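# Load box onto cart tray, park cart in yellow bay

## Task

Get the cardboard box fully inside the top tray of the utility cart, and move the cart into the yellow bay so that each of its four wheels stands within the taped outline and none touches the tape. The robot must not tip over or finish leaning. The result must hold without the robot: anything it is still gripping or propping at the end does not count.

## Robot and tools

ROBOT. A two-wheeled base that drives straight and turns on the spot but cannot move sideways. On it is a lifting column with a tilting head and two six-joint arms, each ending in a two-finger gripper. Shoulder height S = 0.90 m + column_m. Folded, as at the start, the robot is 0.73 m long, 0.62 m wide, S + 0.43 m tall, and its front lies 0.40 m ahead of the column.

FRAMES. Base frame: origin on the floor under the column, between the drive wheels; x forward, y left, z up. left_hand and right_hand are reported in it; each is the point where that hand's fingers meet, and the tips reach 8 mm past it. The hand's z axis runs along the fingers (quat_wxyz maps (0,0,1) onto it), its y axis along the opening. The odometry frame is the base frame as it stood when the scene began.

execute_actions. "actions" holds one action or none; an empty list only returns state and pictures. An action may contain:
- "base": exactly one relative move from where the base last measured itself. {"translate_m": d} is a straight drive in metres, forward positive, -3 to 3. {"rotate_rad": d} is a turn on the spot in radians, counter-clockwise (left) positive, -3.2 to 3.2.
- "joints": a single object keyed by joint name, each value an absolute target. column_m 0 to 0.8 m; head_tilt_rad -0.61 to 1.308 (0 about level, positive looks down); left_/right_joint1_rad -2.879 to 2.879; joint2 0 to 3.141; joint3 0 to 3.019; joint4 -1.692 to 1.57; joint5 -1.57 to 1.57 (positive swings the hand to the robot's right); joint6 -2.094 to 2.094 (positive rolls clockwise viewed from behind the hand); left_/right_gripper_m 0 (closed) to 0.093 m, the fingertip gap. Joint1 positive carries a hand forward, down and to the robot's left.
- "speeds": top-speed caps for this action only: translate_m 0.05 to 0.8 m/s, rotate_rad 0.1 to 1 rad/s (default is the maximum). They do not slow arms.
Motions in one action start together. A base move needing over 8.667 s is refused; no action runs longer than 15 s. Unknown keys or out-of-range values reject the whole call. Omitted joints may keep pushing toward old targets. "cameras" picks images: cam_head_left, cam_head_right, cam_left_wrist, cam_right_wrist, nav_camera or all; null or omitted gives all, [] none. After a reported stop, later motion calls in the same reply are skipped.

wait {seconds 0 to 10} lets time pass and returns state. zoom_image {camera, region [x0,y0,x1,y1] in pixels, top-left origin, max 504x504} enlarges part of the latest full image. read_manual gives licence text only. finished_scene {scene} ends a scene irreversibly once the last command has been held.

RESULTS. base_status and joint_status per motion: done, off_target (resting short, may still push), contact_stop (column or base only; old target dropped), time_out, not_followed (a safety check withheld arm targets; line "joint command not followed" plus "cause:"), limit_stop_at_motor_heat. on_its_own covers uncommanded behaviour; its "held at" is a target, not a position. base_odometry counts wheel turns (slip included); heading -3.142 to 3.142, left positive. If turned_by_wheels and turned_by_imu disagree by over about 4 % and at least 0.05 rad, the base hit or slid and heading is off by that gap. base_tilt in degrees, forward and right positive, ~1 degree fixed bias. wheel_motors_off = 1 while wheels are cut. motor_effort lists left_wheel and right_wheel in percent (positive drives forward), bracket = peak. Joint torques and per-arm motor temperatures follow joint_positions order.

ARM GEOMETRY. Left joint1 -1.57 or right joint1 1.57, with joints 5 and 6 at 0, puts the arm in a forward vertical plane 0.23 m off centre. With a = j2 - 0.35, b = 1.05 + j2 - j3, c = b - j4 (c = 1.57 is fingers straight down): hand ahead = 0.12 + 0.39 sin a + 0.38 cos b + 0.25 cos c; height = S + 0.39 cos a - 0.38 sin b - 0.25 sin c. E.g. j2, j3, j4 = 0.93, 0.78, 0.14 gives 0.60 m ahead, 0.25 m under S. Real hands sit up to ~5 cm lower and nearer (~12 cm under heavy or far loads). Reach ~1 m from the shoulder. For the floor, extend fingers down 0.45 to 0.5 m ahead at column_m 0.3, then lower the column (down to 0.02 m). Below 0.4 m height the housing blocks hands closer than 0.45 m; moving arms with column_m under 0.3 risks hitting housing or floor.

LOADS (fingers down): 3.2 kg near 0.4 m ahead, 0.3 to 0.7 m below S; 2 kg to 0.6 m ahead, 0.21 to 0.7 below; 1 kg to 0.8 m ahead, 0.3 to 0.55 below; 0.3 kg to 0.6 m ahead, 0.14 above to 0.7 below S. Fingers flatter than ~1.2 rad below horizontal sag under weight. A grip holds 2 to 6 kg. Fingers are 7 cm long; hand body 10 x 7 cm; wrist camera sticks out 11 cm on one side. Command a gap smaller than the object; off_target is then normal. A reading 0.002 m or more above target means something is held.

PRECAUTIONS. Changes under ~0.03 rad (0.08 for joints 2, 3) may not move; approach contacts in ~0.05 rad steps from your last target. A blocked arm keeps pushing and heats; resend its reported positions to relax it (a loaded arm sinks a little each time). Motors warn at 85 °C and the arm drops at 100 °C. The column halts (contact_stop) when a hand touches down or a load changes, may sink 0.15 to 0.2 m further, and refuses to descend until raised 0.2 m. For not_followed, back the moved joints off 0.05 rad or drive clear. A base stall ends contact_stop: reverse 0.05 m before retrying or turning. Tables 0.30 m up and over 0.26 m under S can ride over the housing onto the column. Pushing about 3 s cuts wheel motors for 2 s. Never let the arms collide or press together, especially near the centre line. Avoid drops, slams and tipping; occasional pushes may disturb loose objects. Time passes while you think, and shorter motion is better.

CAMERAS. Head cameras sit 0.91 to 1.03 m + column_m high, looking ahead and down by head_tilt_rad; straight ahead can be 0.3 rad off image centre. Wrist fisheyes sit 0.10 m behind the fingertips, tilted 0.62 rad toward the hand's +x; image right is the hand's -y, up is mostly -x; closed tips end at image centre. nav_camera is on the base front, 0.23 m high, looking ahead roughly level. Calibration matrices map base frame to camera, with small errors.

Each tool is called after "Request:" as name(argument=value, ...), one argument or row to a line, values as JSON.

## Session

Request:
execute_actions(
  actions=[],
)

Scene clock: 0.00 s.
Joint torques (N m, as the arm reports them, + toward a larger angle): no reading
Motor temperatures (°C, as the motors report them): left_arm=[27 38 31 28 26 28] | right_arm=[30 30 28 28 26 28]
base_odometry: x=+0.000 y=+0.000 heading=+0.000 (m, m, rad; odometry frame)
turned_by_wheels: +0.000 (rad since the last result)
turned_by_imu: +0.000 (rad since the last result)
base_tilt: forward=-0.1 right=+0.2 (deg)
base_status: not commanded
joint_positions: column_m=+0.554 head_tilt_rad=+0.859 left_joint1_rad=-1.560 left_joint2_rad=+0.853 left_joint3_rad=+0.436 left_joint4_rad=-0.919 left_joint5_rad=-0.025 left_joint6_rad=-0.084 left_gripper_m=+0.094 right_joint1_rad=+1.569 right_joint2_rad=+0.892 right_joint3_rad=+0.424 right_joint4_rad=-0.991 right_joint5_rad=+0.043 right_joint6_rad=+0.063 right_gripper_m=+0.094
joint_status: not commanded
wheel_motors_off: 0
motor_effort: left_wheel=+4 right_wheel=+3 (%)
left_hand: x=+0.1731 y=+0.2312 z=+1.2442 quat_wxyz=(+0.394, +0.038, -0.918, -0.031) (m; base frame)
right_hand: x=+0.1472 y=-0.2332 z=+1.2583 quat_wxyz=(+0.450, -0.019, -0.892, +0.034) (m; base frame)
pictures: cam_head_left, cam_head_right, cam_left_wrist, cam_right_wrist, nav_camera
camera_calibration (this result's frames):
cam_head_left: T_world_to_cam=[[0.0801356, -0.994684, -0.06467, 0.130183], [-0.763916, -0.0196078, -0.645018, 1.03393], [0.640321, 0.101091, -0.761426, 1.06336], [0, 0, 0, 1]] pos_world=[0.0985115, 0.0422683, 1.48499]
cam_head_right: T_world_to_cam=[[0.0811496, -0.99454, -0.065616, 0.0507951], [-0.755554, -0.0184465, -0.654827, 1.04256], [0.650041, 0.102715, -0.752925, 1.04309], [0, 0, 0, 1]] pos_world=[0.105541, -0.0373919, 1.4714]
cam_left_wrist: T_world_to_cam=[[0.0334645, -0.996237, -0.0799556, 0.328049], [-0.135588, -0.0837862, 0.987216, -1.18419], [-0.9902, -0.0221956, -0.137882, 0.471894], [0, 0, 0, 1]] pos_world=[0.295728, 0.238069, 1.26035]
cam_right_wrist: T_world_to_cam=[[0.000765467, -0.996232, 0.0867229, -0.345375], [-0.024067, 0.0866794, 0.995946, -1.22677], [-0.99971, -0.00284952, -0.02391, 0.29828], [0, 0, 0, 1]] pos_world=[0.268933, -0.236888, 1.25888]
Images, in order (width x height): cam_head_left 672x504, cam_head_right 672x504, cam_left_wrist 504x504, cam_right_wrist 504x504, nav_camera 672x504.

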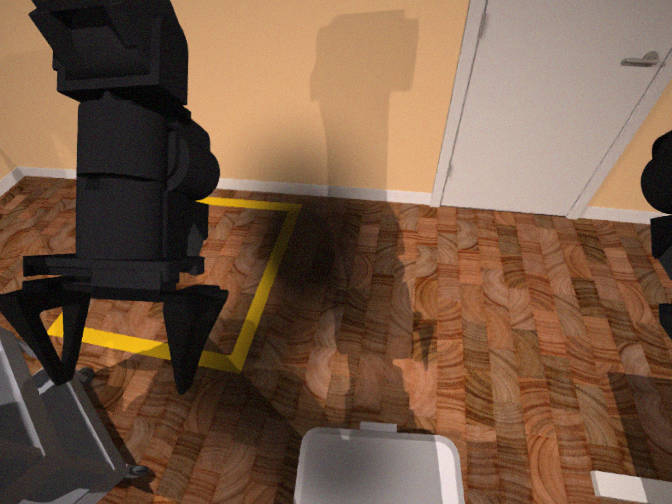

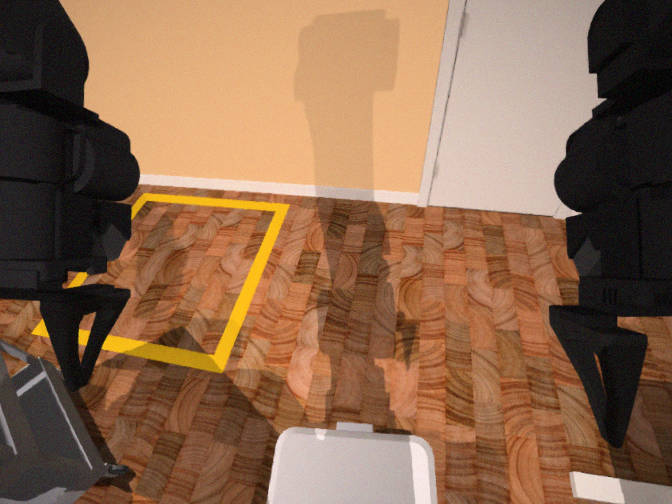

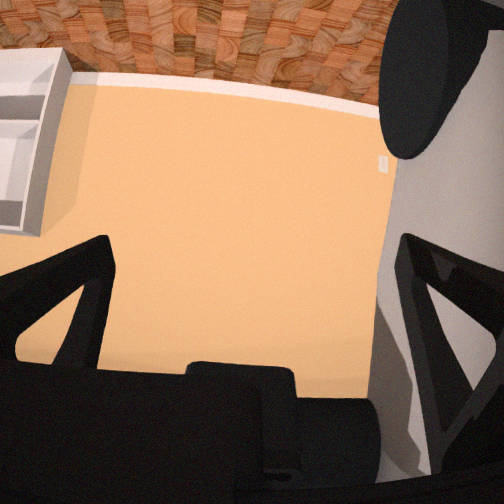

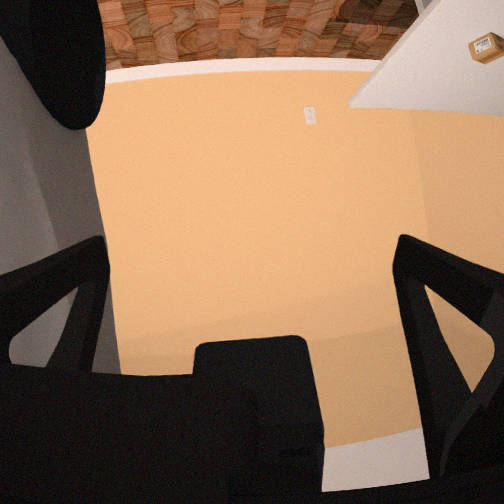

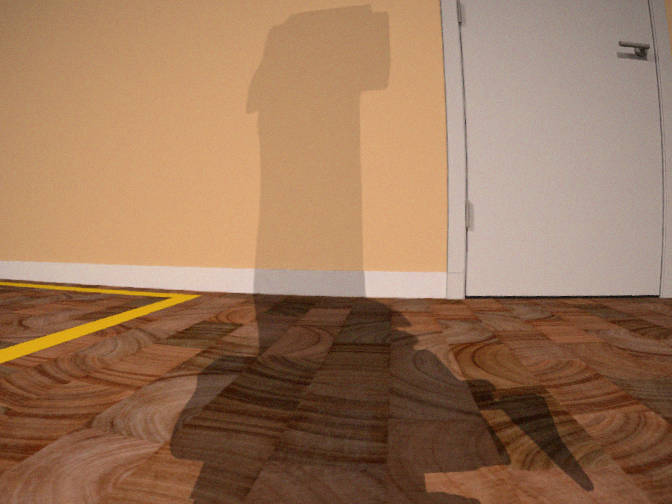

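Request:
zoom_image(
  camera="cam_head_left",
  region=[0, 300, 200, 504],
)

Request:
zoom_image(
  camera="cam_right_wrist",
  region=[330, 0, 504, 130],
)

Region (0, 300, 200, 504) of cam_head_left's 672x504 image, scaled by 2.471, with more detail than that image has; it fills the left 494 columns of this view, and the rest is white.

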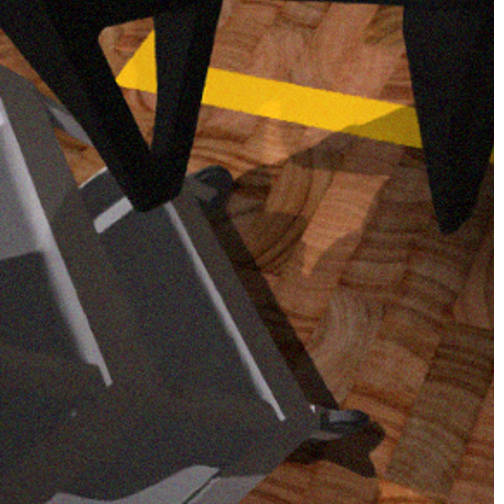

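Region (330, 0, 504, 130) of cam_right_wrist's 504x504 image, scaled by 2.897, with more detail than that image has; it fills the top 377 rows of this view, and the rest is white.

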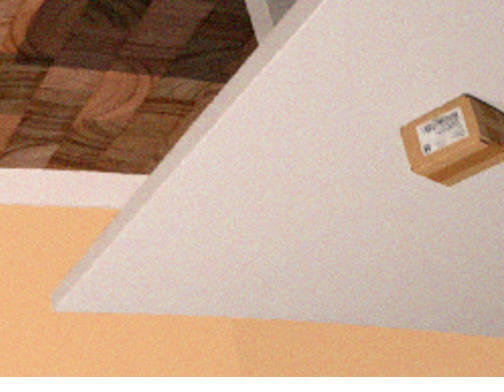

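Request:
execute_actions(
  actions=[
    {"base": {"rotate_rad": -2.36}, "joints": {"column_m": 0.43, "left_joint1_rad": -1.571, "left_joint2_rad": 1.487, "left_joint3_rad": 1.31, "left_joint4_rad": -0.337, "left_joint5_rad": 0.0, "left_joint6_rad": 0.0}},
  ],
)

Scene clock: 123.67 s.
Joint torques (N m, as the arm reports them, + toward a larger angle): left_arm=[ -2.15 -21.37   3.66  -0.17   0.04   0.09] | right_arm=[ 0.95 -7.74 -1.   -1.51 -0.01  0.01]
Motor temperatures (°C, as the motors report them): left_arm=[27 36 31 28 26 28] | right_arm=[30 30 28 29 26 28]
base_odometry: x=+0.000 y=+0.000 heading=-2.360 (m, m, rad; odometry frame)
turned_by_wheels: -2.360 (rad since the last result)
turned_by_imu: -2.324 (rad since the last result)
base_tilt: forward=-0.1 right=+0.2 (deg)
base_status: done
joint_positions: column_m=+0.430 head_tilt_rad=+0.859 left_joint1_rad=-1.567 left_joint2_rad=+1.469 left_joint3_rad=+1.315 left_joint4_rad=-0.338 left_joint5_rad=-0.001 left_joint6_rad=-0.012 left_gripper_m=+0.095 right_joint1_rad=+1.569 right_joint2_rad=+0.892 right_joint3_rad=+0.424 right_joint4_rad=-0.991 right_joint5_rad=+0.043 right_joint6_rad=+0.063 right_gripper_m=+0.094
joint_status: all done
wheel_motors_off: 0
motor_effort: left_wheel=+1(35) right_wheel=+1(45) (%)
left_hand: x=+0.6161 y=+0.2272 z=+0.8967 quat_wxyz=(-0.016, +0.007, -1.000, -0.002) (m; base frame)
right_hand: x=+0.1472 y=-0.2332 z=+1.1342 quat_wxyz=(+0.450, -0.019, -0.892, +0.034) (m; base frame)
pictures: cam_head_left, cam_head_right, cam_left_wrist, cam_right_wrist, nav_camera
camera_calibration (this result's frames):
cam_head_left: T_world_to_cam=[[0.0801356, -0.994684, -0.06467, 0.122154], [-0.763916, -0.0196078, -0.645018, 0.953842], [0.640321, 0.101091, -0.761426, 0.968819], [0, 0, 0, 1]] pos_world=[0.0985115, 0.0422683, 1.36083]
cam_head_right: T_world_to_cam=[[0.0811496, -0.99454, -0.065616, 0.0426483], [-0.755554, -0.0184465, -0.654827, 0.961261], [0.650041, 0.102715, -0.752925, 0.949606], [0, 0, 0, 1]] pos_world=[0.105541, -0.0373919, 1.34724]
cam_left_wrist: T_world_to_cam=[[-0.0000760141, -0.999967, -0.00806613, 0.238456], [-0.830389, -0.0044312, 0.557166, 0.0142338], [-0.557183, 0.00674039, -0.830362, 1.21021], [0, 0, 0, 1]] pos_world=[0.686149, 0.230354, 0.998908]
cam_right_wrist: T_world_to_cam=[[0.000765467, -0.996232, 0.0867229, -0.334607], [-0.024067, 0.0866794, 0.995946, -1.10311], [-0.99971, -0.00284952, -0.02391, 0.295311], [0, 0, 0, 1]] pos_world=[0.268933, -0.236888, 1.13472]
Images, in order (width x height): cam_head_left 672x504, cam_head_right 672x504, cam_left_wrist 504x504, cam_right_wrist 504x504, nav_camera 672x504.

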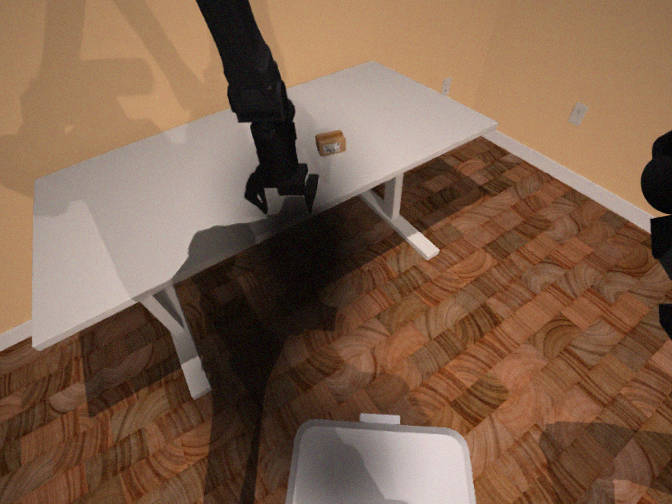

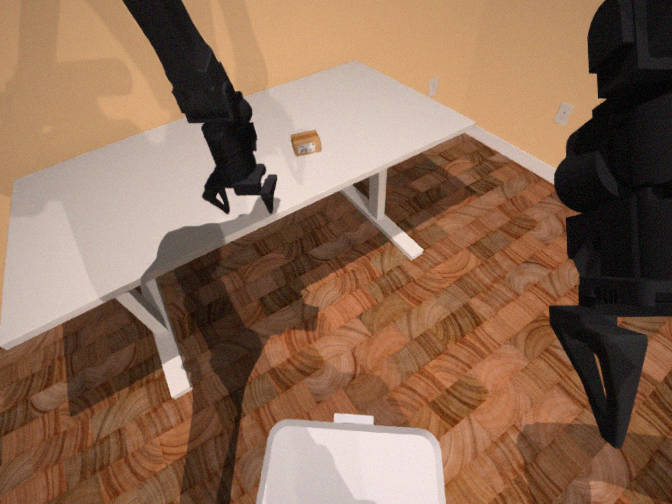

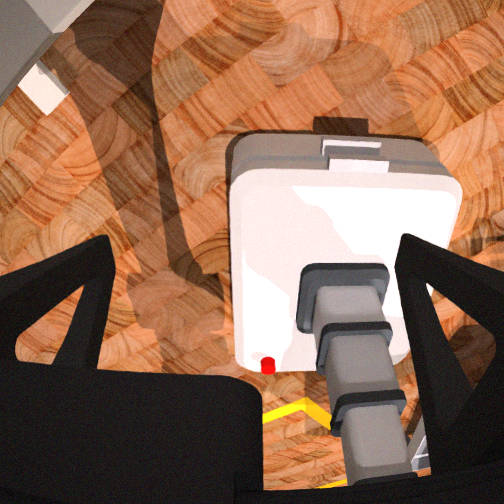

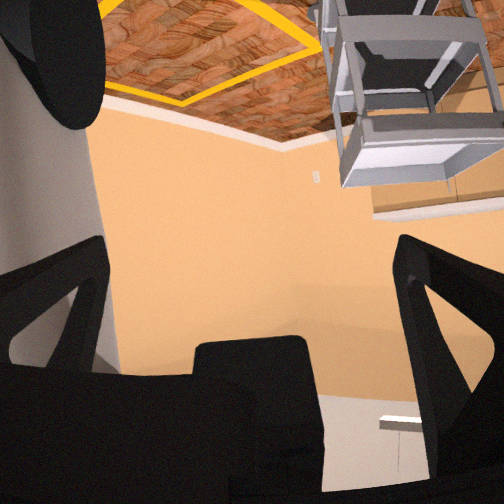

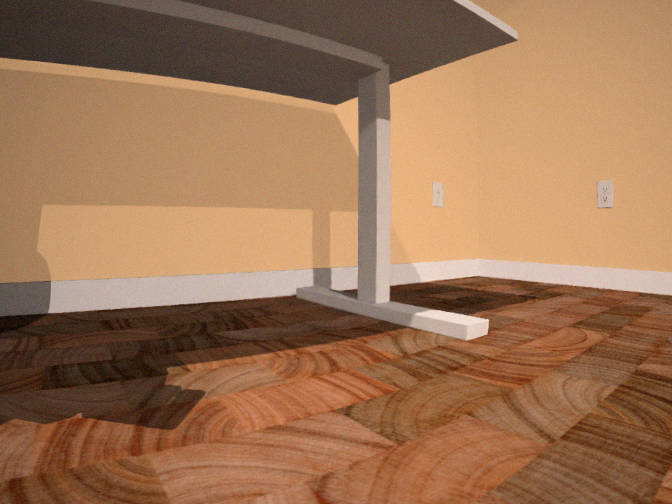

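Request:
zoom_image(
  camera="cam_head_right",
  region=[270, 110, 350, 180],
)

Request:
zoom_image(
  camera="cam_head_left",
  region=[295, 110, 375, 180],
)

Request:
zoom_image(
  camera="cam_right_wrist",
  region=[290, 0, 504, 230],
)

Region (270, 110, 350, 180) of cam_head_right's 672x504 image, scaled by 6.300, with more detail than that image has; it fills the top 441 rows of this view, and the rest is white.

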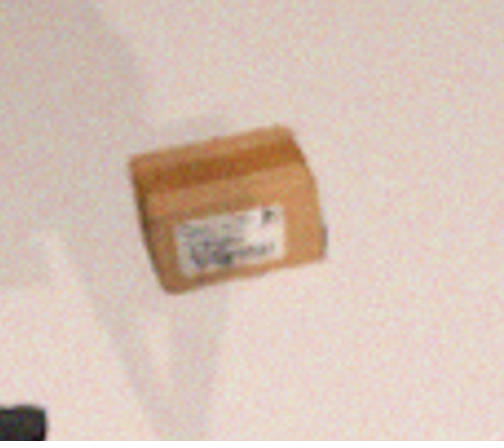

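Region (295, 110, 375, 180) of cam_head_left's 672x504 image, scaled by 6.300, with more detail than that image has; it fills the top 441 rows of this view, and the rest is white.

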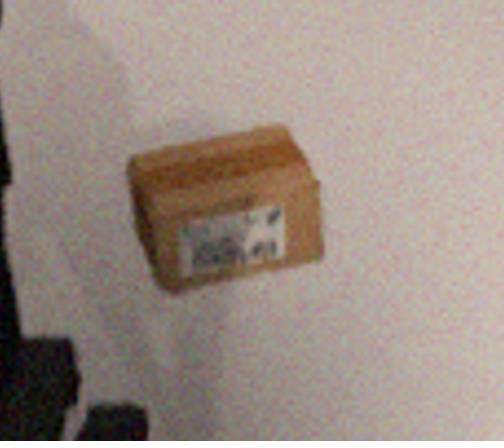

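Region (290, 0, 504, 230) of cam_right_wrist's 504x504 image, scaled by 2.191, with more detail than that image has; it fills the left 469 columns of this view, and the rest is white.

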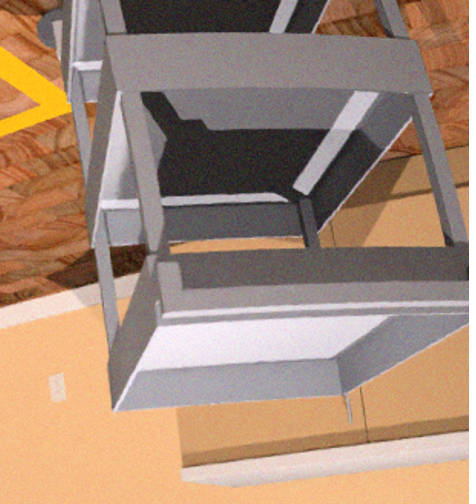

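Request:
zoom_image(
  camera="nav_camera",
  region=[470, 0, 550, 70],
)

Request:
zoom_image(
  camera="cam_head_right",
  region=[430, 90, 510, 160],
)

Region (470, 0, 550, 70) of nav_camera's 672x504 image, scaled by 6.300, with more detail than that image has; it fills the top 441 rows of this view, and the rest is white.

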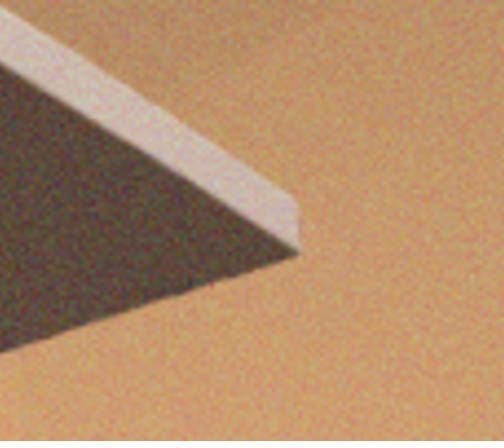

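Region (430, 90, 510, 160) of cam_head_right's 672x504 image, scaled by 6.300, with more detail than that image has; it fills the top 441 rows of this view, and the rest is white.

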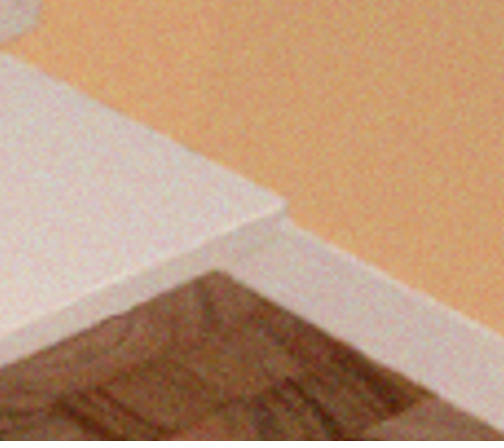

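Request:
execute_actions(
  actions=[
    {"base": {"translate_m": 0.455}, "joints": {"column_m": 0.36, "left_joint1_rad": -1.646, "left_joint6_rad": 1.2, "head_tilt_rad": 0.95}},
  ],
  cameras=["cam_head_left", "cam_head_right", "cam_left_wrist", "cam_right_wrist"],
)

Scene clock: 246.03 s.
Joint torques (N m, as the arm reports them, + toward a larger angle): left_arm=[ -2.11 -20.89   4.08  -0.28   0.11   0.1 ] | right_arm=[ 0.98 -8.13 -1.14 -1.74 -0.01  0.01]
Motor temperatures (°C, as the motors report them): left_arm=[27 39 31 28 26 28] | right_arm=[30 29 28 29 26 28]
base_odometry: x=-0.323 y=-0.321 heading=-2.360 (m, m, rad; odometry frame)
turned_by_wheels: -0.001 (rad since the last result)
turned_by_imu: +0.000 (rad since the last result)
base_tilt: forward=+0.1 right=+0.3 (deg)
base_status: done
joint_positions: column_m=+0.360 head_tilt_rad=+0.951 left_joint1_rad=-1.655 left_joint2_rad=+1.469 left_joint3_rad=+1.308 left_joint4_rad=-0.338 left_joint5_rad=+0.001 left_joint6_rad=+1.188 left_gripper_m=+0.095 right_joint1_rad=+1.569 right_joint2_rad=+0.891 right_joint3_rad=+0.424 right_joint4_rad=-0.991 right_joint5_rad=+0.043 right_joint6_rad=+0.063 right_gripper_m=+0.094
joint_status: all done
wheel_motors_off: 0
motor_effort: left_wheel=+0(46) right_wheel=+1(55) (%)
left_hand: x=+0.6111 y=+0.1705 z=+0.8278 quat_wxyz=(-0.031, -0.576, -0.817, +0.024) (m; base frame)
right_hand: x=+0.1473 y=-0.2332 z=+1.0642 quat_wxyz=(+0.450, -0.019, -0.892, +0.034) (m; base frame)
pictures: cam_head_left, cam_head_right, cam_left_wrist, cam_right_wrist
camera_calibration (this result's frames):
cam_head_left: T_world_to_cam=[[0.0738627, -0.994684, -0.0717512, 0.127473], [-0.819886, -0.0196078, -0.572191, 0.813463], [0.567742, 0.101091, -0.816976, 0.993925], [0, 0, 0, 1]] pos_world=[0.0932382, 0.0422683, 1.28662]
cam_head_right: T_world_to_cam=[[0.0747855, -0.99454, -0.0727863, 0.0480254], [-0.81246, -0.0184465, -0.582726, 0.82122], [0.578201, 0.102715, -0.809403, 0.97652], [0, 0, 0, 1]] pos_world=[0.0989913, -0.0373919, 1.27244]
cam_left_wrist: T_world_to_cam=[[-0.946546, -0.322563, -0.00181655, 0.638904], [-0.276817, 0.809392, 0.517935, -0.396344], [-0.165596, 0.490752, -0.855418, 0.84949], [0, 0, 0, 1]] pos_world=[0.635709, 0.109996, 0.933111]
cam_right_wrist: T_world_to_cam=[[0.00073283, -0.996232, 0.0867234, -0.328534], [-0.024447, 0.0866797, 0.995936, -1.03334], [-0.999701, -0.00284998, -0.0242913, 0.294118], [0, 0, 0, 1]] pos_world=[0.269008, -0.236888, 1.06478]
Images, in order (width x height): cam_head_left 672x504, cam_head_right 672x504, cam_left_wrist 504x504, cam_right_wrist 504x504.

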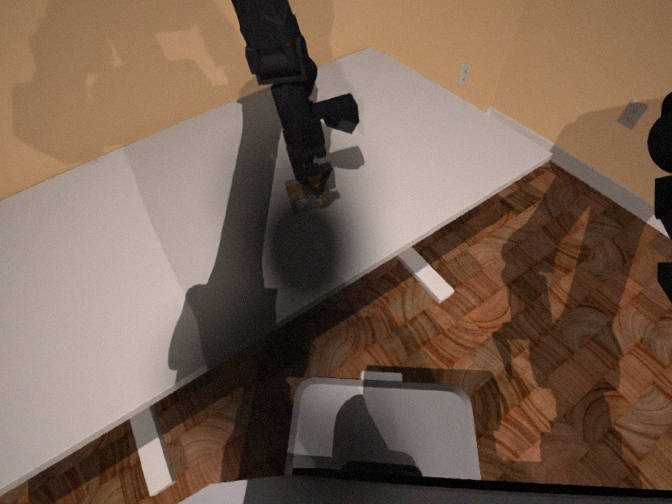

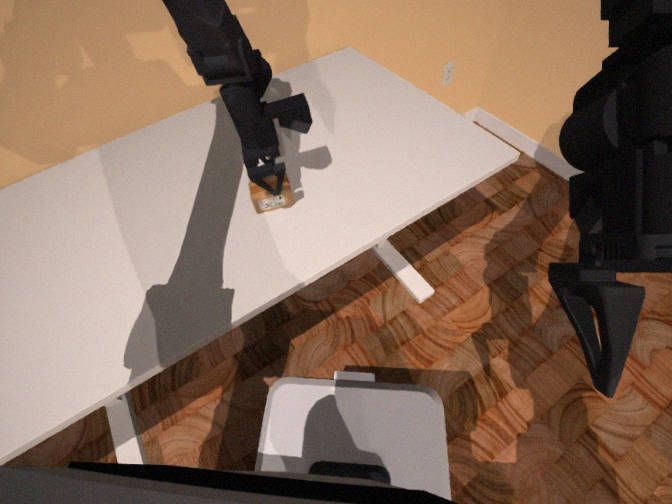

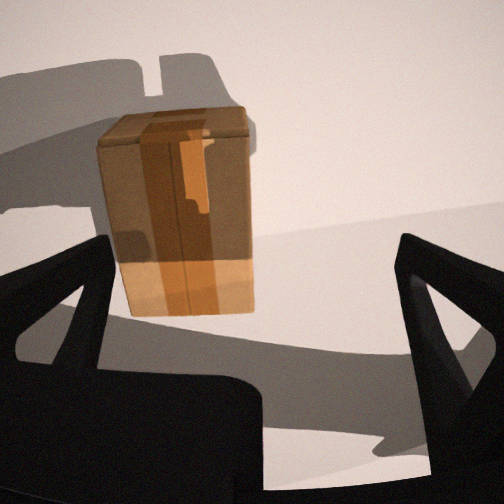

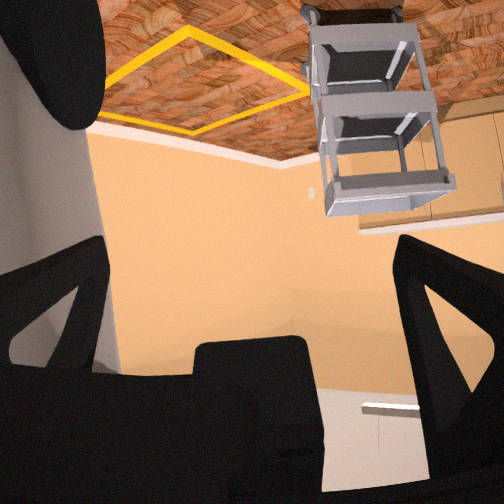

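Request:
execute_actions(
  actions=[
    {"base": {"translate_m": 0.023}, "joints": {"column_m": 0.335, "left_joint1_rad": -1.605, "left_joint6_rad": 1.225}},
  ],
  cameras=["cam_head_right", "cam_left_wrist"],
)

Scene clock: 266.07 s.
Joint torques (N m, as the arm reports them, + toward a larger angle): left_arm=[ -2.28 -21.25   4.14  -0.31   0.09   0.08] | right_arm=[ 0.95 -7.37 -0.98 -1.61 -0.01  0.01]
Motor temperatures (°C, as the motors report them): left_arm=[27 39 31 28 26 28] | right_arm=[30 29 28 29 26 28]
base_odometry: x=-0.339 y=-0.337 heading=-2.361 (m, m, rad; odometry frame)
turned_by_wheels: +0.000 (rad since the last result)
turned_by_imu: +0.000 (rad since the last result)
base_tilt: forward=-0.1 right=+0.3 (deg)
base_status: done
joint_positions: column_m=+0.335 head_tilt_rad=+0.951 left_joint1_rad=-1.605 left_joint2_rad=+1.470 left_joint3_rad=+1.307 left_joint4_rad=-0.338 left_joint5_rad=+0.001 left_joint6_rad=+1.213 left_gripper_m=+0.095 right_joint1_rad=+1.569 right_joint2_rad=+0.891 right_joint3_rad=+0.424 right_joint4_rad=-0.991 right_joint5_rad=+0.043 right_joint6_rad=+0.063 right_gripper_m=+0.094
joint_status: all done
wheel_motors_off: 0
motor_effort: left_wheel=+0(26) right_wheel=-2(35) (%)
left_hand: x=+0.6114 y=+0.2021 z=+0.8008 quat_wxyz=(-0.019, -0.577, -0.817, +0.006) (m; base frame)
right_hand: x=+0.1472 y=-0.2332 z=+1.0392 quat_wxyz=(+0.450, -0.019, -0.892, +0.034) (m; base frame)
pictures: cam_head_right, cam_left_wrist
camera_calibration (this result's frames):
cam_head_right: T_world_to_cam=[[0.0747749, -0.99454, -0.0727971, 0.0462181], [-0.812544, -0.0184465, -0.582608, 0.806481], [0.578084, 0.102715, -0.809487, 0.956374], [0, 0, 0, 1]] pos_world=[0.0989806, -0.0373919, 1.2474]
cam_left_wrist: T_world_to_cam=[[-0.946735, -0.321619, -0.0159194, 0.660587], [-0.276444, 0.786412, 0.55239, -0.431066], [-0.16514, 0.527368, -0.833434, 0.785656], [0, 0, 0, 1]] pos_world=[0.635979, 0.137123, 0.903424]
Images, in order (width x height): cam_head_right 672x504, cam_left_wrist 504x504.

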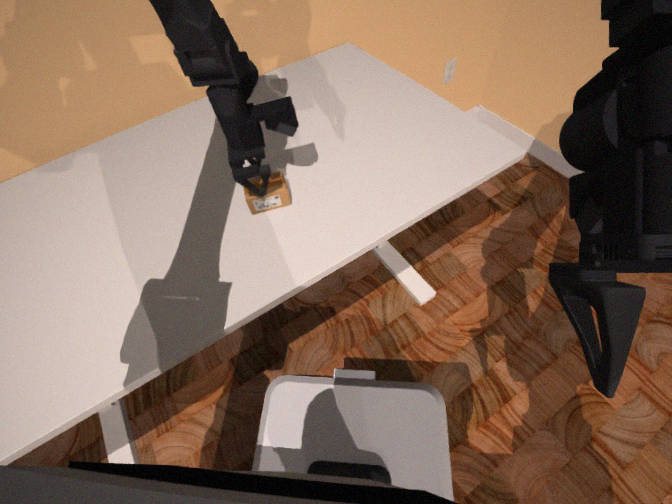

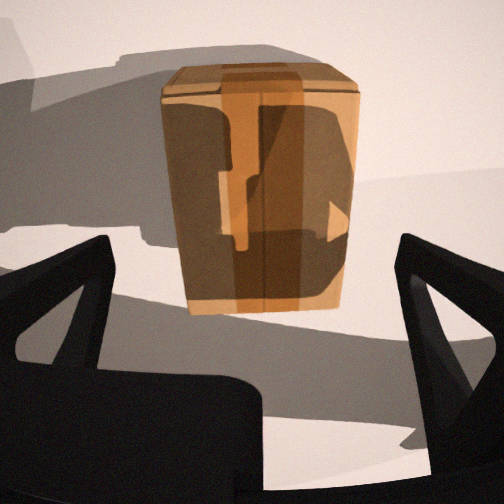

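Request:
execute_actions(
  actions=[
    {"joints": {"column_m": 0.292, "left_gripper_m": 0.08}},
  ],
  cameras=["cam_left_wrist"],
)

Request:
execute_actions(
  actions=[
    {"joints": {"left_gripper_m": 0.045}},
  ],
  cameras=["cam_head_right", "cam_left_wrist", "cam_right_wrist"],
)

Scene clock: 277.37 s.
Joint torques (N m, as the arm reports them, + toward a larger angle): left_arm=[ -2.09 -21.12   4.12  -0.31   0.09   0.09] | right_arm=[ 0.98 -8.1  -1.14 -1.51 -0.01  0.01]
Motor temperatures (°C, as the motors report them): left_arm=[27 39 31 28 26 28] | right_arm=[30 29 28 29 26 28]
base_odometry: x=-0.339 y=-0.337 heading=-2.361 (m, m, rad; odometry frame)
turned_by_wheels: +0.000 (rad since the last result)
turned_by_imu: +0.001 (rad since the last result)
base_tilt: forward=+0.0 right=+0.3 (deg)
base_status: not commanded
joint_positions: column_m=+0.292 head_tilt_rad=+0.951 left_joint1_rad=-1.605 left_joint2_rad=+1.470 left_joint3_rad=+1.307 left_joint4_rad=-0.338 left_joint5_rad=+0.001 left_joint6_rad=+1.213 left_gripper_m=+0.080 right_joint1_rad=+1.569 right_joint2_rad=+0.891 right_joint3_rad=+0.424 right_joint4_rad=-0.991 right_joint5_rad=+0.043 right_joint6_rad=+0.063 right_gripper_m=+0.094
joint_status: all done
wheel_motors_off: 0
motor_effort: left_wheel=+0(0) right_wheel=+3(0) (%)
left_hand: x=+0.6114 y=+0.2021 z=+0.7578 quat_wxyz=(-0.019, -0.577, -0.817, +0.006) (m; base frame)
right_hand: x=+0.1472 y=-0.2332 z=+0.9962 quat_wxyz=(+0.450, -0.019, -0.892, +0.034) (m; base frame)
pictures: cam_left_wrist
camera_calibration (this result's frames):
cam_left_wrist: T_world_to_cam=[[-0.946735, -0.321619, -0.0159194, 0.659903], [-0.276444, 0.786412, 0.55239, -0.407314], [-0.16514, 0.527368, -0.833434, 0.74982], [0, 0, 0, 1]] pos_world=[0.635979, 0.137123, 0.860427]
Images, in order (width x height): cam_left_wrist 504x504.

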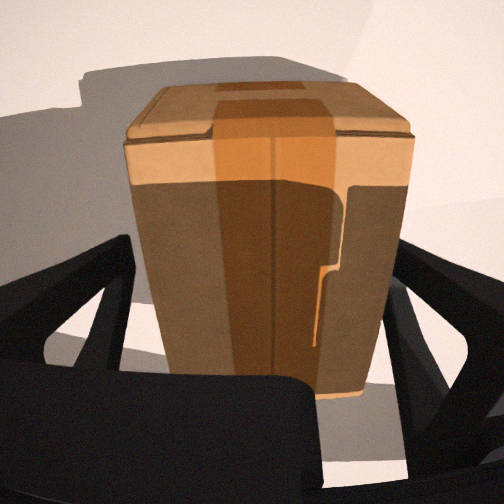

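Scene clock: 277.90 s.
Joint torques (N m, as the arm reports them, + toward a larger angle): left_arm=[ -2.2  -21.02   4.13  -0.27   0.09   0.1 ] | right_arm=[ 1.   -8.11 -1.04 -1.51 -0.01  0.01]
Motor temperatures (°C, as the motors report them): left_arm=[27 39 31 28 26 28] | right_arm=[30 29 28 29 26 28]
base_odometry: x=-0.339 y=-0.337 heading=-2.361 (m, m, rad; odometry frame)
turned_by_wheels: +0.000 (rad since the last result)
turned_by_imu: +0.000 (rad since the last result)
base_tilt: forward=+0.0 right=+0.2 (deg)
base_status: not commanded
joint_positions: column_m=+0.292 head_tilt_rad=+0.951 left_joint1_rad=-1.605 left_joint2_rad=+1.470 left_joint3_rad=+1.307 left_joint4_rad=-0.338 left_joint5_rad=+0.001 left_joint6_rad=+1.213 left_gripper_m=+0.059 right_joint1_rad=+1.569 right_joint2_rad=+0.891 right_joint3_rad=+0.424 right_joint4_rad=-0.991 right_joint5_rad=+0.043 right_joint6_rad=+0.063 right_gripper_m=+0.094
joint_status: left_gripper_m off_target (ended at +0.059, target +0.045)
wheel_motors_off: 0
motor_effort: left_wheel=+0(0) right_wheel=+3(1) (%)
left_hand: x=+0.6114 y=+0.2021 z=+0.7578 quat_wxyz=(-0.019, -0.577, -0.817, +0.006) (m; base frame)
right_hand: x=+0.1472 y=-0.2332 z=+0.9962 quat_wxyz=(+0.450, -0.019, -0.892, +0.034) (m; base frame)
pictures: cam_head_right, cam_left_wrist, cam_right_wrist
camera_calibration (this result's frames):
cam_head_right: T_world_to_cam=[[0.0747749, -0.99454, -0.0727972, 0.043088], [-0.812544, -0.0184465, -0.582608, 0.78143], [0.578084, 0.102715, -0.809487, 0.921568], [0, 0, 0, 1]] pos_world=[0.0989806, -0.0373919, 1.2044]
cam_left_wrist: T_world_to_cam=[[-0.946735, -0.321619, -0.0159194, 0.659903], [-0.276444, 0.786412, 0.55239, -0.407314], [-0.16514, 0.527368, -0.833434, 0.74982], [0, 0, 0, 1]] pos_world=[0.635979, 0.137123, 0.860427]
cam_right_wrist: T_world_to_cam=[[0.00073283, -0.996232, 0.0867234, -0.32264], [-0.024447, 0.0866797, 0.995936, -0.965668], [-0.999701, -0.00284998, -0.0242913, 0.292341], [0, 0, 0, 1]] pos_world=[0.268883, -0.236888, 0.996826]
Images, in order (width x height): cam_head_right 672x504, cam_left_wrist 504x504, cam_right_wrist 504x504.

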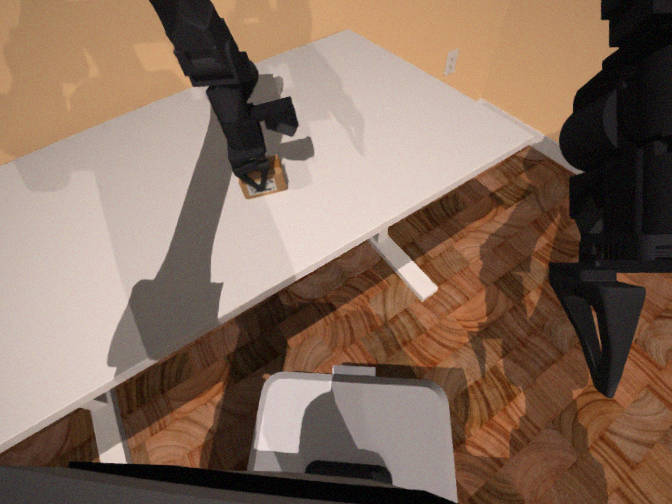

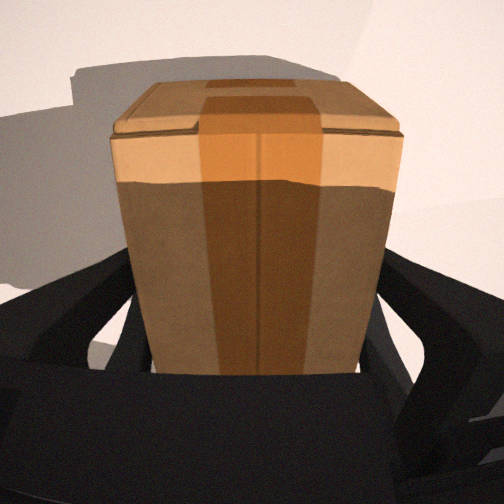

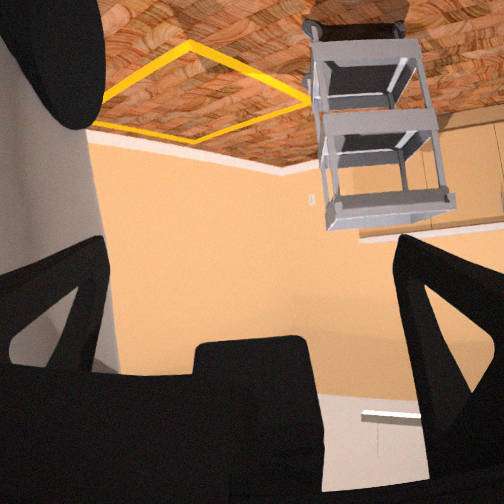

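Request:
zoom_image(
  camera="cam_right_wrist",
  region=[280, 0, 480, 250],
)

Region (280, 0, 480, 250) of cam_right_wrist's 504x504 image, scaled by 2.016, with more detail than that image has; it fills the left 403 columns of this view, and the rest is white.

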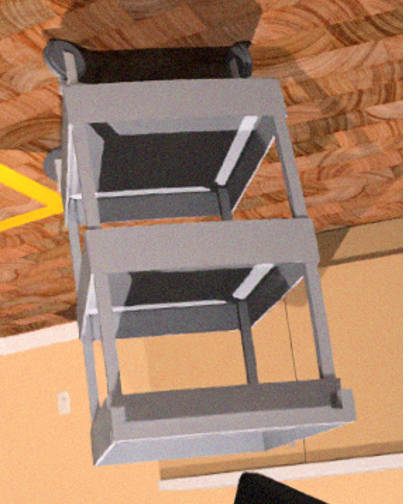

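Request:
execute_actions(
  actions=[
    {"base": {"rotate_rad": -2.65}, "joints": {"column_m": 0.48, "head_tilt_rad": 0.8}},
  ],
  cameras=["cam_head_left", "cam_head_right", "cam_left_wrist", "nav_camera"],
)

Scene clock: 401.87 s.
Joint torques (N m, as the arm reports them, + toward a larger angle): left_arm=[ -2.28 -21.25   4.19  -0.28   0.1    0.09] | right_arm=[ 0.98 -7.85 -1.08 -1.58 -0.01  0.01]
Motor temperatures (°C, as the motors report them): left_arm=[27 39 31 28 26 28] | right_arm=[30 29 28 29 26 28]
base_odometry: x=-0.339 y=-0.337 heading=+1.273 (m, m, rad; odometry frame)
turned_by_wheels: -2.650 (rad since the last result)
turned_by_imu: -2.613 (rad since the last result)
base_tilt: forward=+0.2 right=+0.4 (deg)
base_status: done
joint_positions: column_m=+0.480 head_tilt_rad=+0.815 left_joint1_rad=-1.605 left_joint2_rad=+1.470 left_joint3_rad=+1.307 left_joint4_rad=-0.338 left_joint5_rad=+0.000 left_joint6_rad=+1.213 left_gripper_m=+0.059 right_joint1_rad=+1.569 right_joint2_rad=+0.891 right_joint3_rad=+0.424 right_joint4_rad=-0.991 right_joint5_rad=+0.043 right_joint6_rad=+0.063 right_gripper_m=+0.094
joint_status: all done
wheel_motors_off: 0
motor_effort: left_wheel=+0(40) right_wheel=+1(49) (%)
left_hand: x=+0.6108 y=+0.2024 z=+0.9454 quat_wxyz=(-0.018, -0.577, -0.817, +0.006) (m; base frame)
right_hand: x=+0.1472 y=-0.2332 z=+1.1841 quat_wxyz=(+0.450, -0.019, -0.892, +0.034) (m; base frame)
pictures: cam_head_left, cam_head_right, cam_left_wrist, nav_camera
camera_calibration (this result's frames):
cam_head_left: T_world_to_cam=[[0.0828727, -0.994684, -0.0611232, 0.120042], [-0.735137, -0.0196078, -0.677635, 1.03237], [0.672834, 0.101091, -0.732854, 0.963267], [0, 0, 0, 1]] pos_world=[0.100868, 0.0422683, 1.41284]
cam_head_right: T_world_to_cam=[[0.0839268, -0.99454, -0.0620243, 0.0405153], [-0.726357, -0.0184465, -0.687071, 1.03971], [0.682175, 0.102715, -0.723939, 0.943042], [0, 0, 0, 1]] pos_world=[0.108482, -0.0373919, 1.39957]
cam_left_wrist: T_world_to_cam=[[-0.9467, -0.321765, -0.0150779, 0.661613], [-0.275945, 0.785962, 0.553279, -0.512401], [-0.166175, 0.52795, -0.832859, 0.905855], [0, 0, 0, 1]] pos_world=[0.635485, 0.137365, 1.04793]
Images, in order (width x height): cam_head_left 672x504, cam_head_right 672x504, cam_left_wrist 504x504, nav_camera 672x504.

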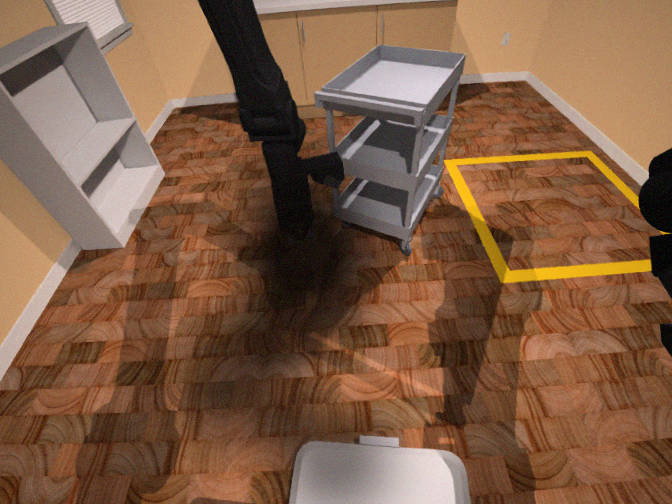

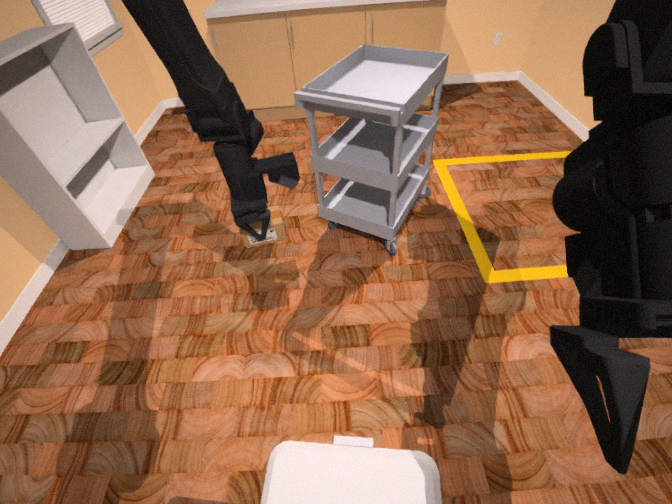

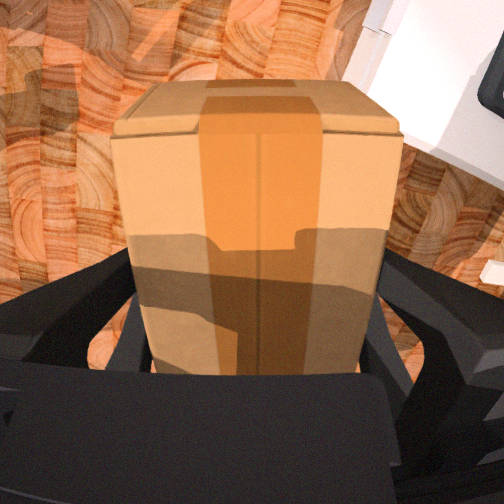

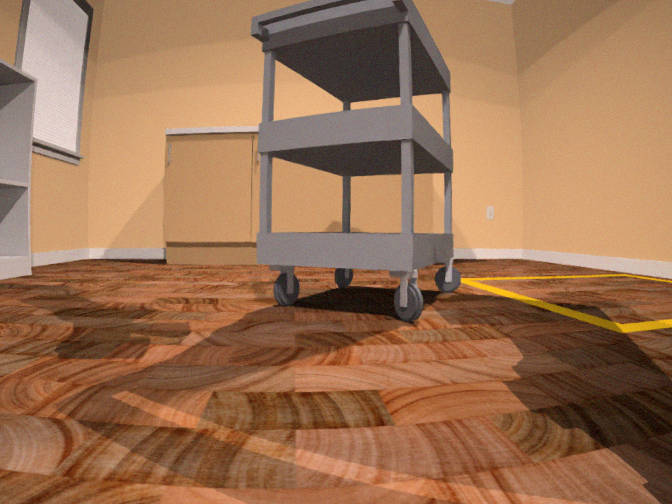

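Request:
zoom_image(
  camera="nav_camera",
  region=[240, 200, 480, 340],
)

Request:
zoom_image(
  camera="cam_head_right",
  region=[280, 30, 470, 150],
)

Request:
zoom_image(
  camera="cam_head_right",
  region=[300, 150, 460, 270],
)

Region (240, 200, 480, 340) of nav_camera's 672x504 image, scaled by 2.100, with more detail than that image has; it fills the top 294 rows of this view, and the rest is white.

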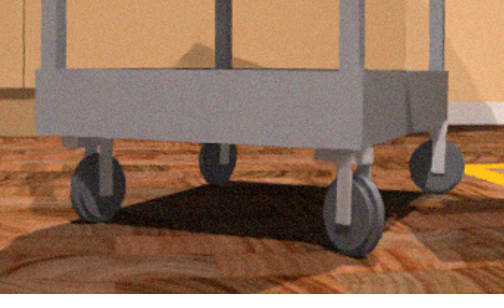

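Region (280, 30, 470, 150) of cam_head_right's 672x504 image, scaled by 2.653, with more detail than that image has; it fills the top 318 rows of this view, and the rest is white.

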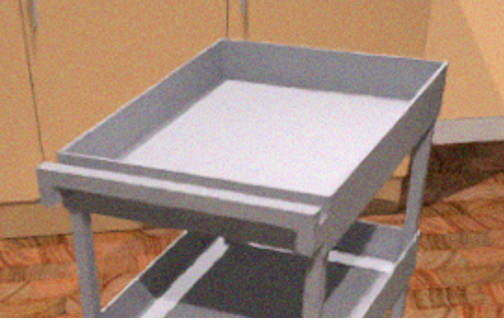

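Region (300, 150, 460, 270) of cam_head_right's 672x504 image, scaled by 3.150, with more detail than that image has; it fills the top 378 rows of this view, and the rest is white.

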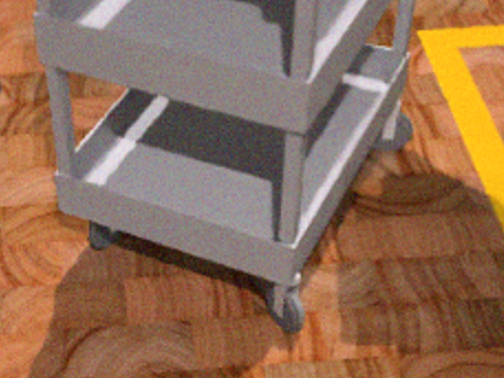

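Request:
execute_actions(
  actions=[
    {"base": {"translate_m": 0.885}, "joints": {"head_tilt_rad": 0.95, "left_joint1_rad": -1.89, "left_joint2_rad": 1.615, "left_joint3_rad": 1.6, "left_joint4_rad": -0.53, "left_joint5_rad": -0.28, "left_joint6_rad": 0.24, "right_joint1_rad": 1.571, "right_joint2_rad": 1.485, "right_joint3_rad": 1.245, "right_joint4_rad": -0.29, "right_joint5_rad": 0.0, "right_joint6_rad": 0.425}},
  ],
)

Scene clock: 525.10 s.
Joint torques (N m, as the arm reports them, + toward a larger angle): left_arm=[ -6.01 -25.79   5.91  -0.43  -0.03  -0.16] | right_arm=[  1.69 -20.53   2.91   0.33  -0.04   0.08]
Motor temperatures (°C, as the motors report them): left_arm=[27 40 31 28 26 28] | right_arm=[30 29 28 29 26 28]
base_odometry: x=-0.079 y=+0.509 heading=+1.273 (m, m, rad; odometry frame)
turned_by_wheels: +0.000 (rad since the last result)
turned_by_imu: +0.001 (rad since the last result)
base_tilt: forward=+0.0 right=+0.3 (deg)
base_status: done
joint_positions: column_m=+0.480 head_tilt_rad=+0.951 left_joint1_rad=-1.895 left_joint2_rad=+1.633 left_joint3_rad=+1.589 left_joint4_rad=-0.528 left_joint5_rad=-0.279 left_joint6_rad=+0.252 left_gripper_m=+0.059 right_joint1_rad=+1.569 right_joint2_rad=+1.486 right_joint3_rad=+1.240 right_joint4_rad=-0.294 right_joint5_rad=+0.002 right_joint6_rad=+0.418 right_gripper_m=+0.094
joint_status: all done
wheel_motors_off: 0
motor_effort: left_wheel=-1(45) right_wheel=+1(59) (%)
left_hand: x=+0.6474 y=+0.0475 z=+0.9308 quat_wxyz=(+0.012, -0.211, -0.977, +0.001) (m; base frame)
right_hand: x=+0.5739 y=-0.2266 z=+0.9294 quat_wxyz=(+0.008, -0.208, -0.978, +0.003) (m; base frame)
pictures: cam_head_left, cam_head_right, cam_left_wrist, cam_right_wrist, nav_camera
camera_calibration (this result's frames):
cam_head_left: T_world_to_cam=[[0.0738669, -0.994684, -0.0717468, 0.136065], [-0.819852, -0.0196078, -0.57224, 0.882108], [0.567791, 0.101091, -0.816942, 1.09178], [0, 0, 0, 1]] pos_world=[0.0932418, 0.0422683, 1.40646]
cam_head_right: T_world_to_cam=[[0.0747898, -0.99454, -0.0727818, 0.0567418], [-0.812425, -0.0184465, -0.582774, 0.891127], [0.578249, 0.102715, -0.809368, 1.07347], [0, 0, 0, 1]] pos_world=[0.0989957, -0.0373919, 1.39229]
cam_left_wrist: T_world_to_cam=[[-0.425485, -0.904961, 0.00286208, 0.319815], [-0.722688, 0.341686, 0.60081, -0.106352], [-0.544687, 0.253567, -0.799387, 1.20847], [0, 0, 0, 1]] pos_world=[0.717455, 0.019332, 1.02902]
cam_right_wrist: T_world_to_cam=[[-0.411412, -0.911265, 0.0183346, 0.00871141], [-0.733847, 0.343109, 0.586297, -0.0433207], [-0.540563, 0.227755, -0.809889, 1.23627], [0, 0, 0, 1]] pos_world=[0.640075, -0.258764, 1.02648]
Images, in order (width x height): cam_head_left 672x504, cam_head_right 672x504, cam_left_wrist 504x504, cam_right_wrist 504x504, nav_camera 672x504.

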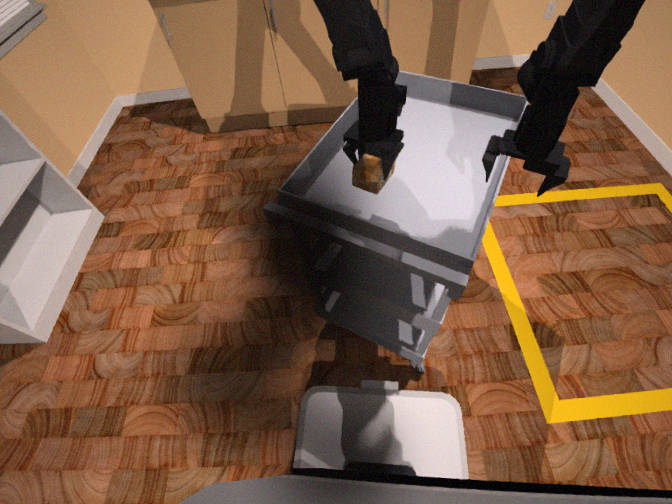

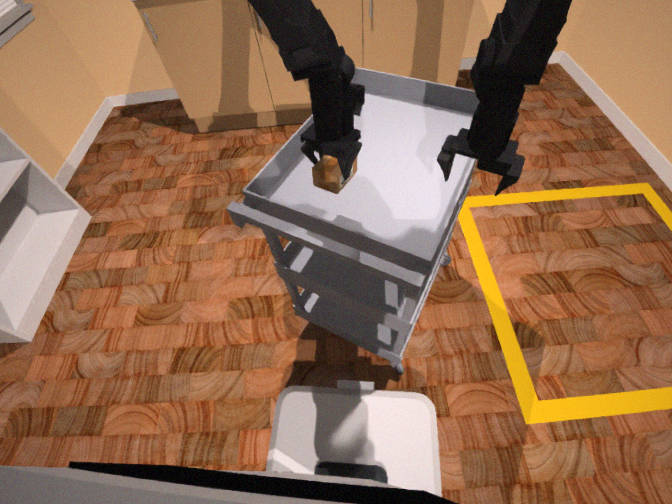

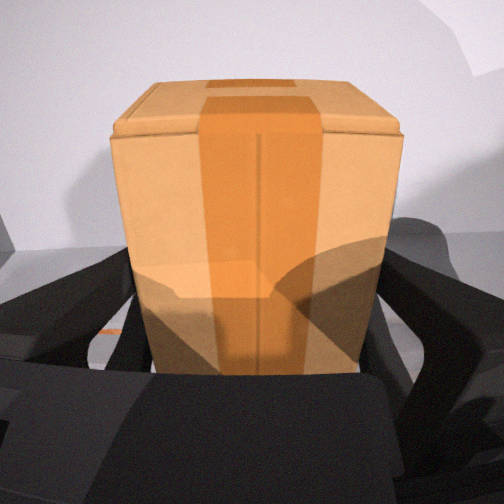

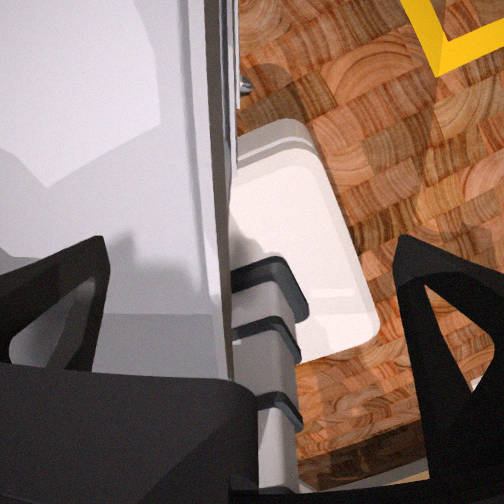

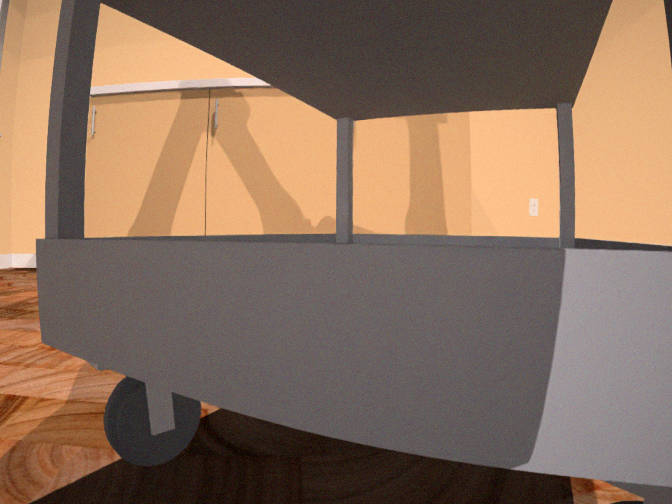

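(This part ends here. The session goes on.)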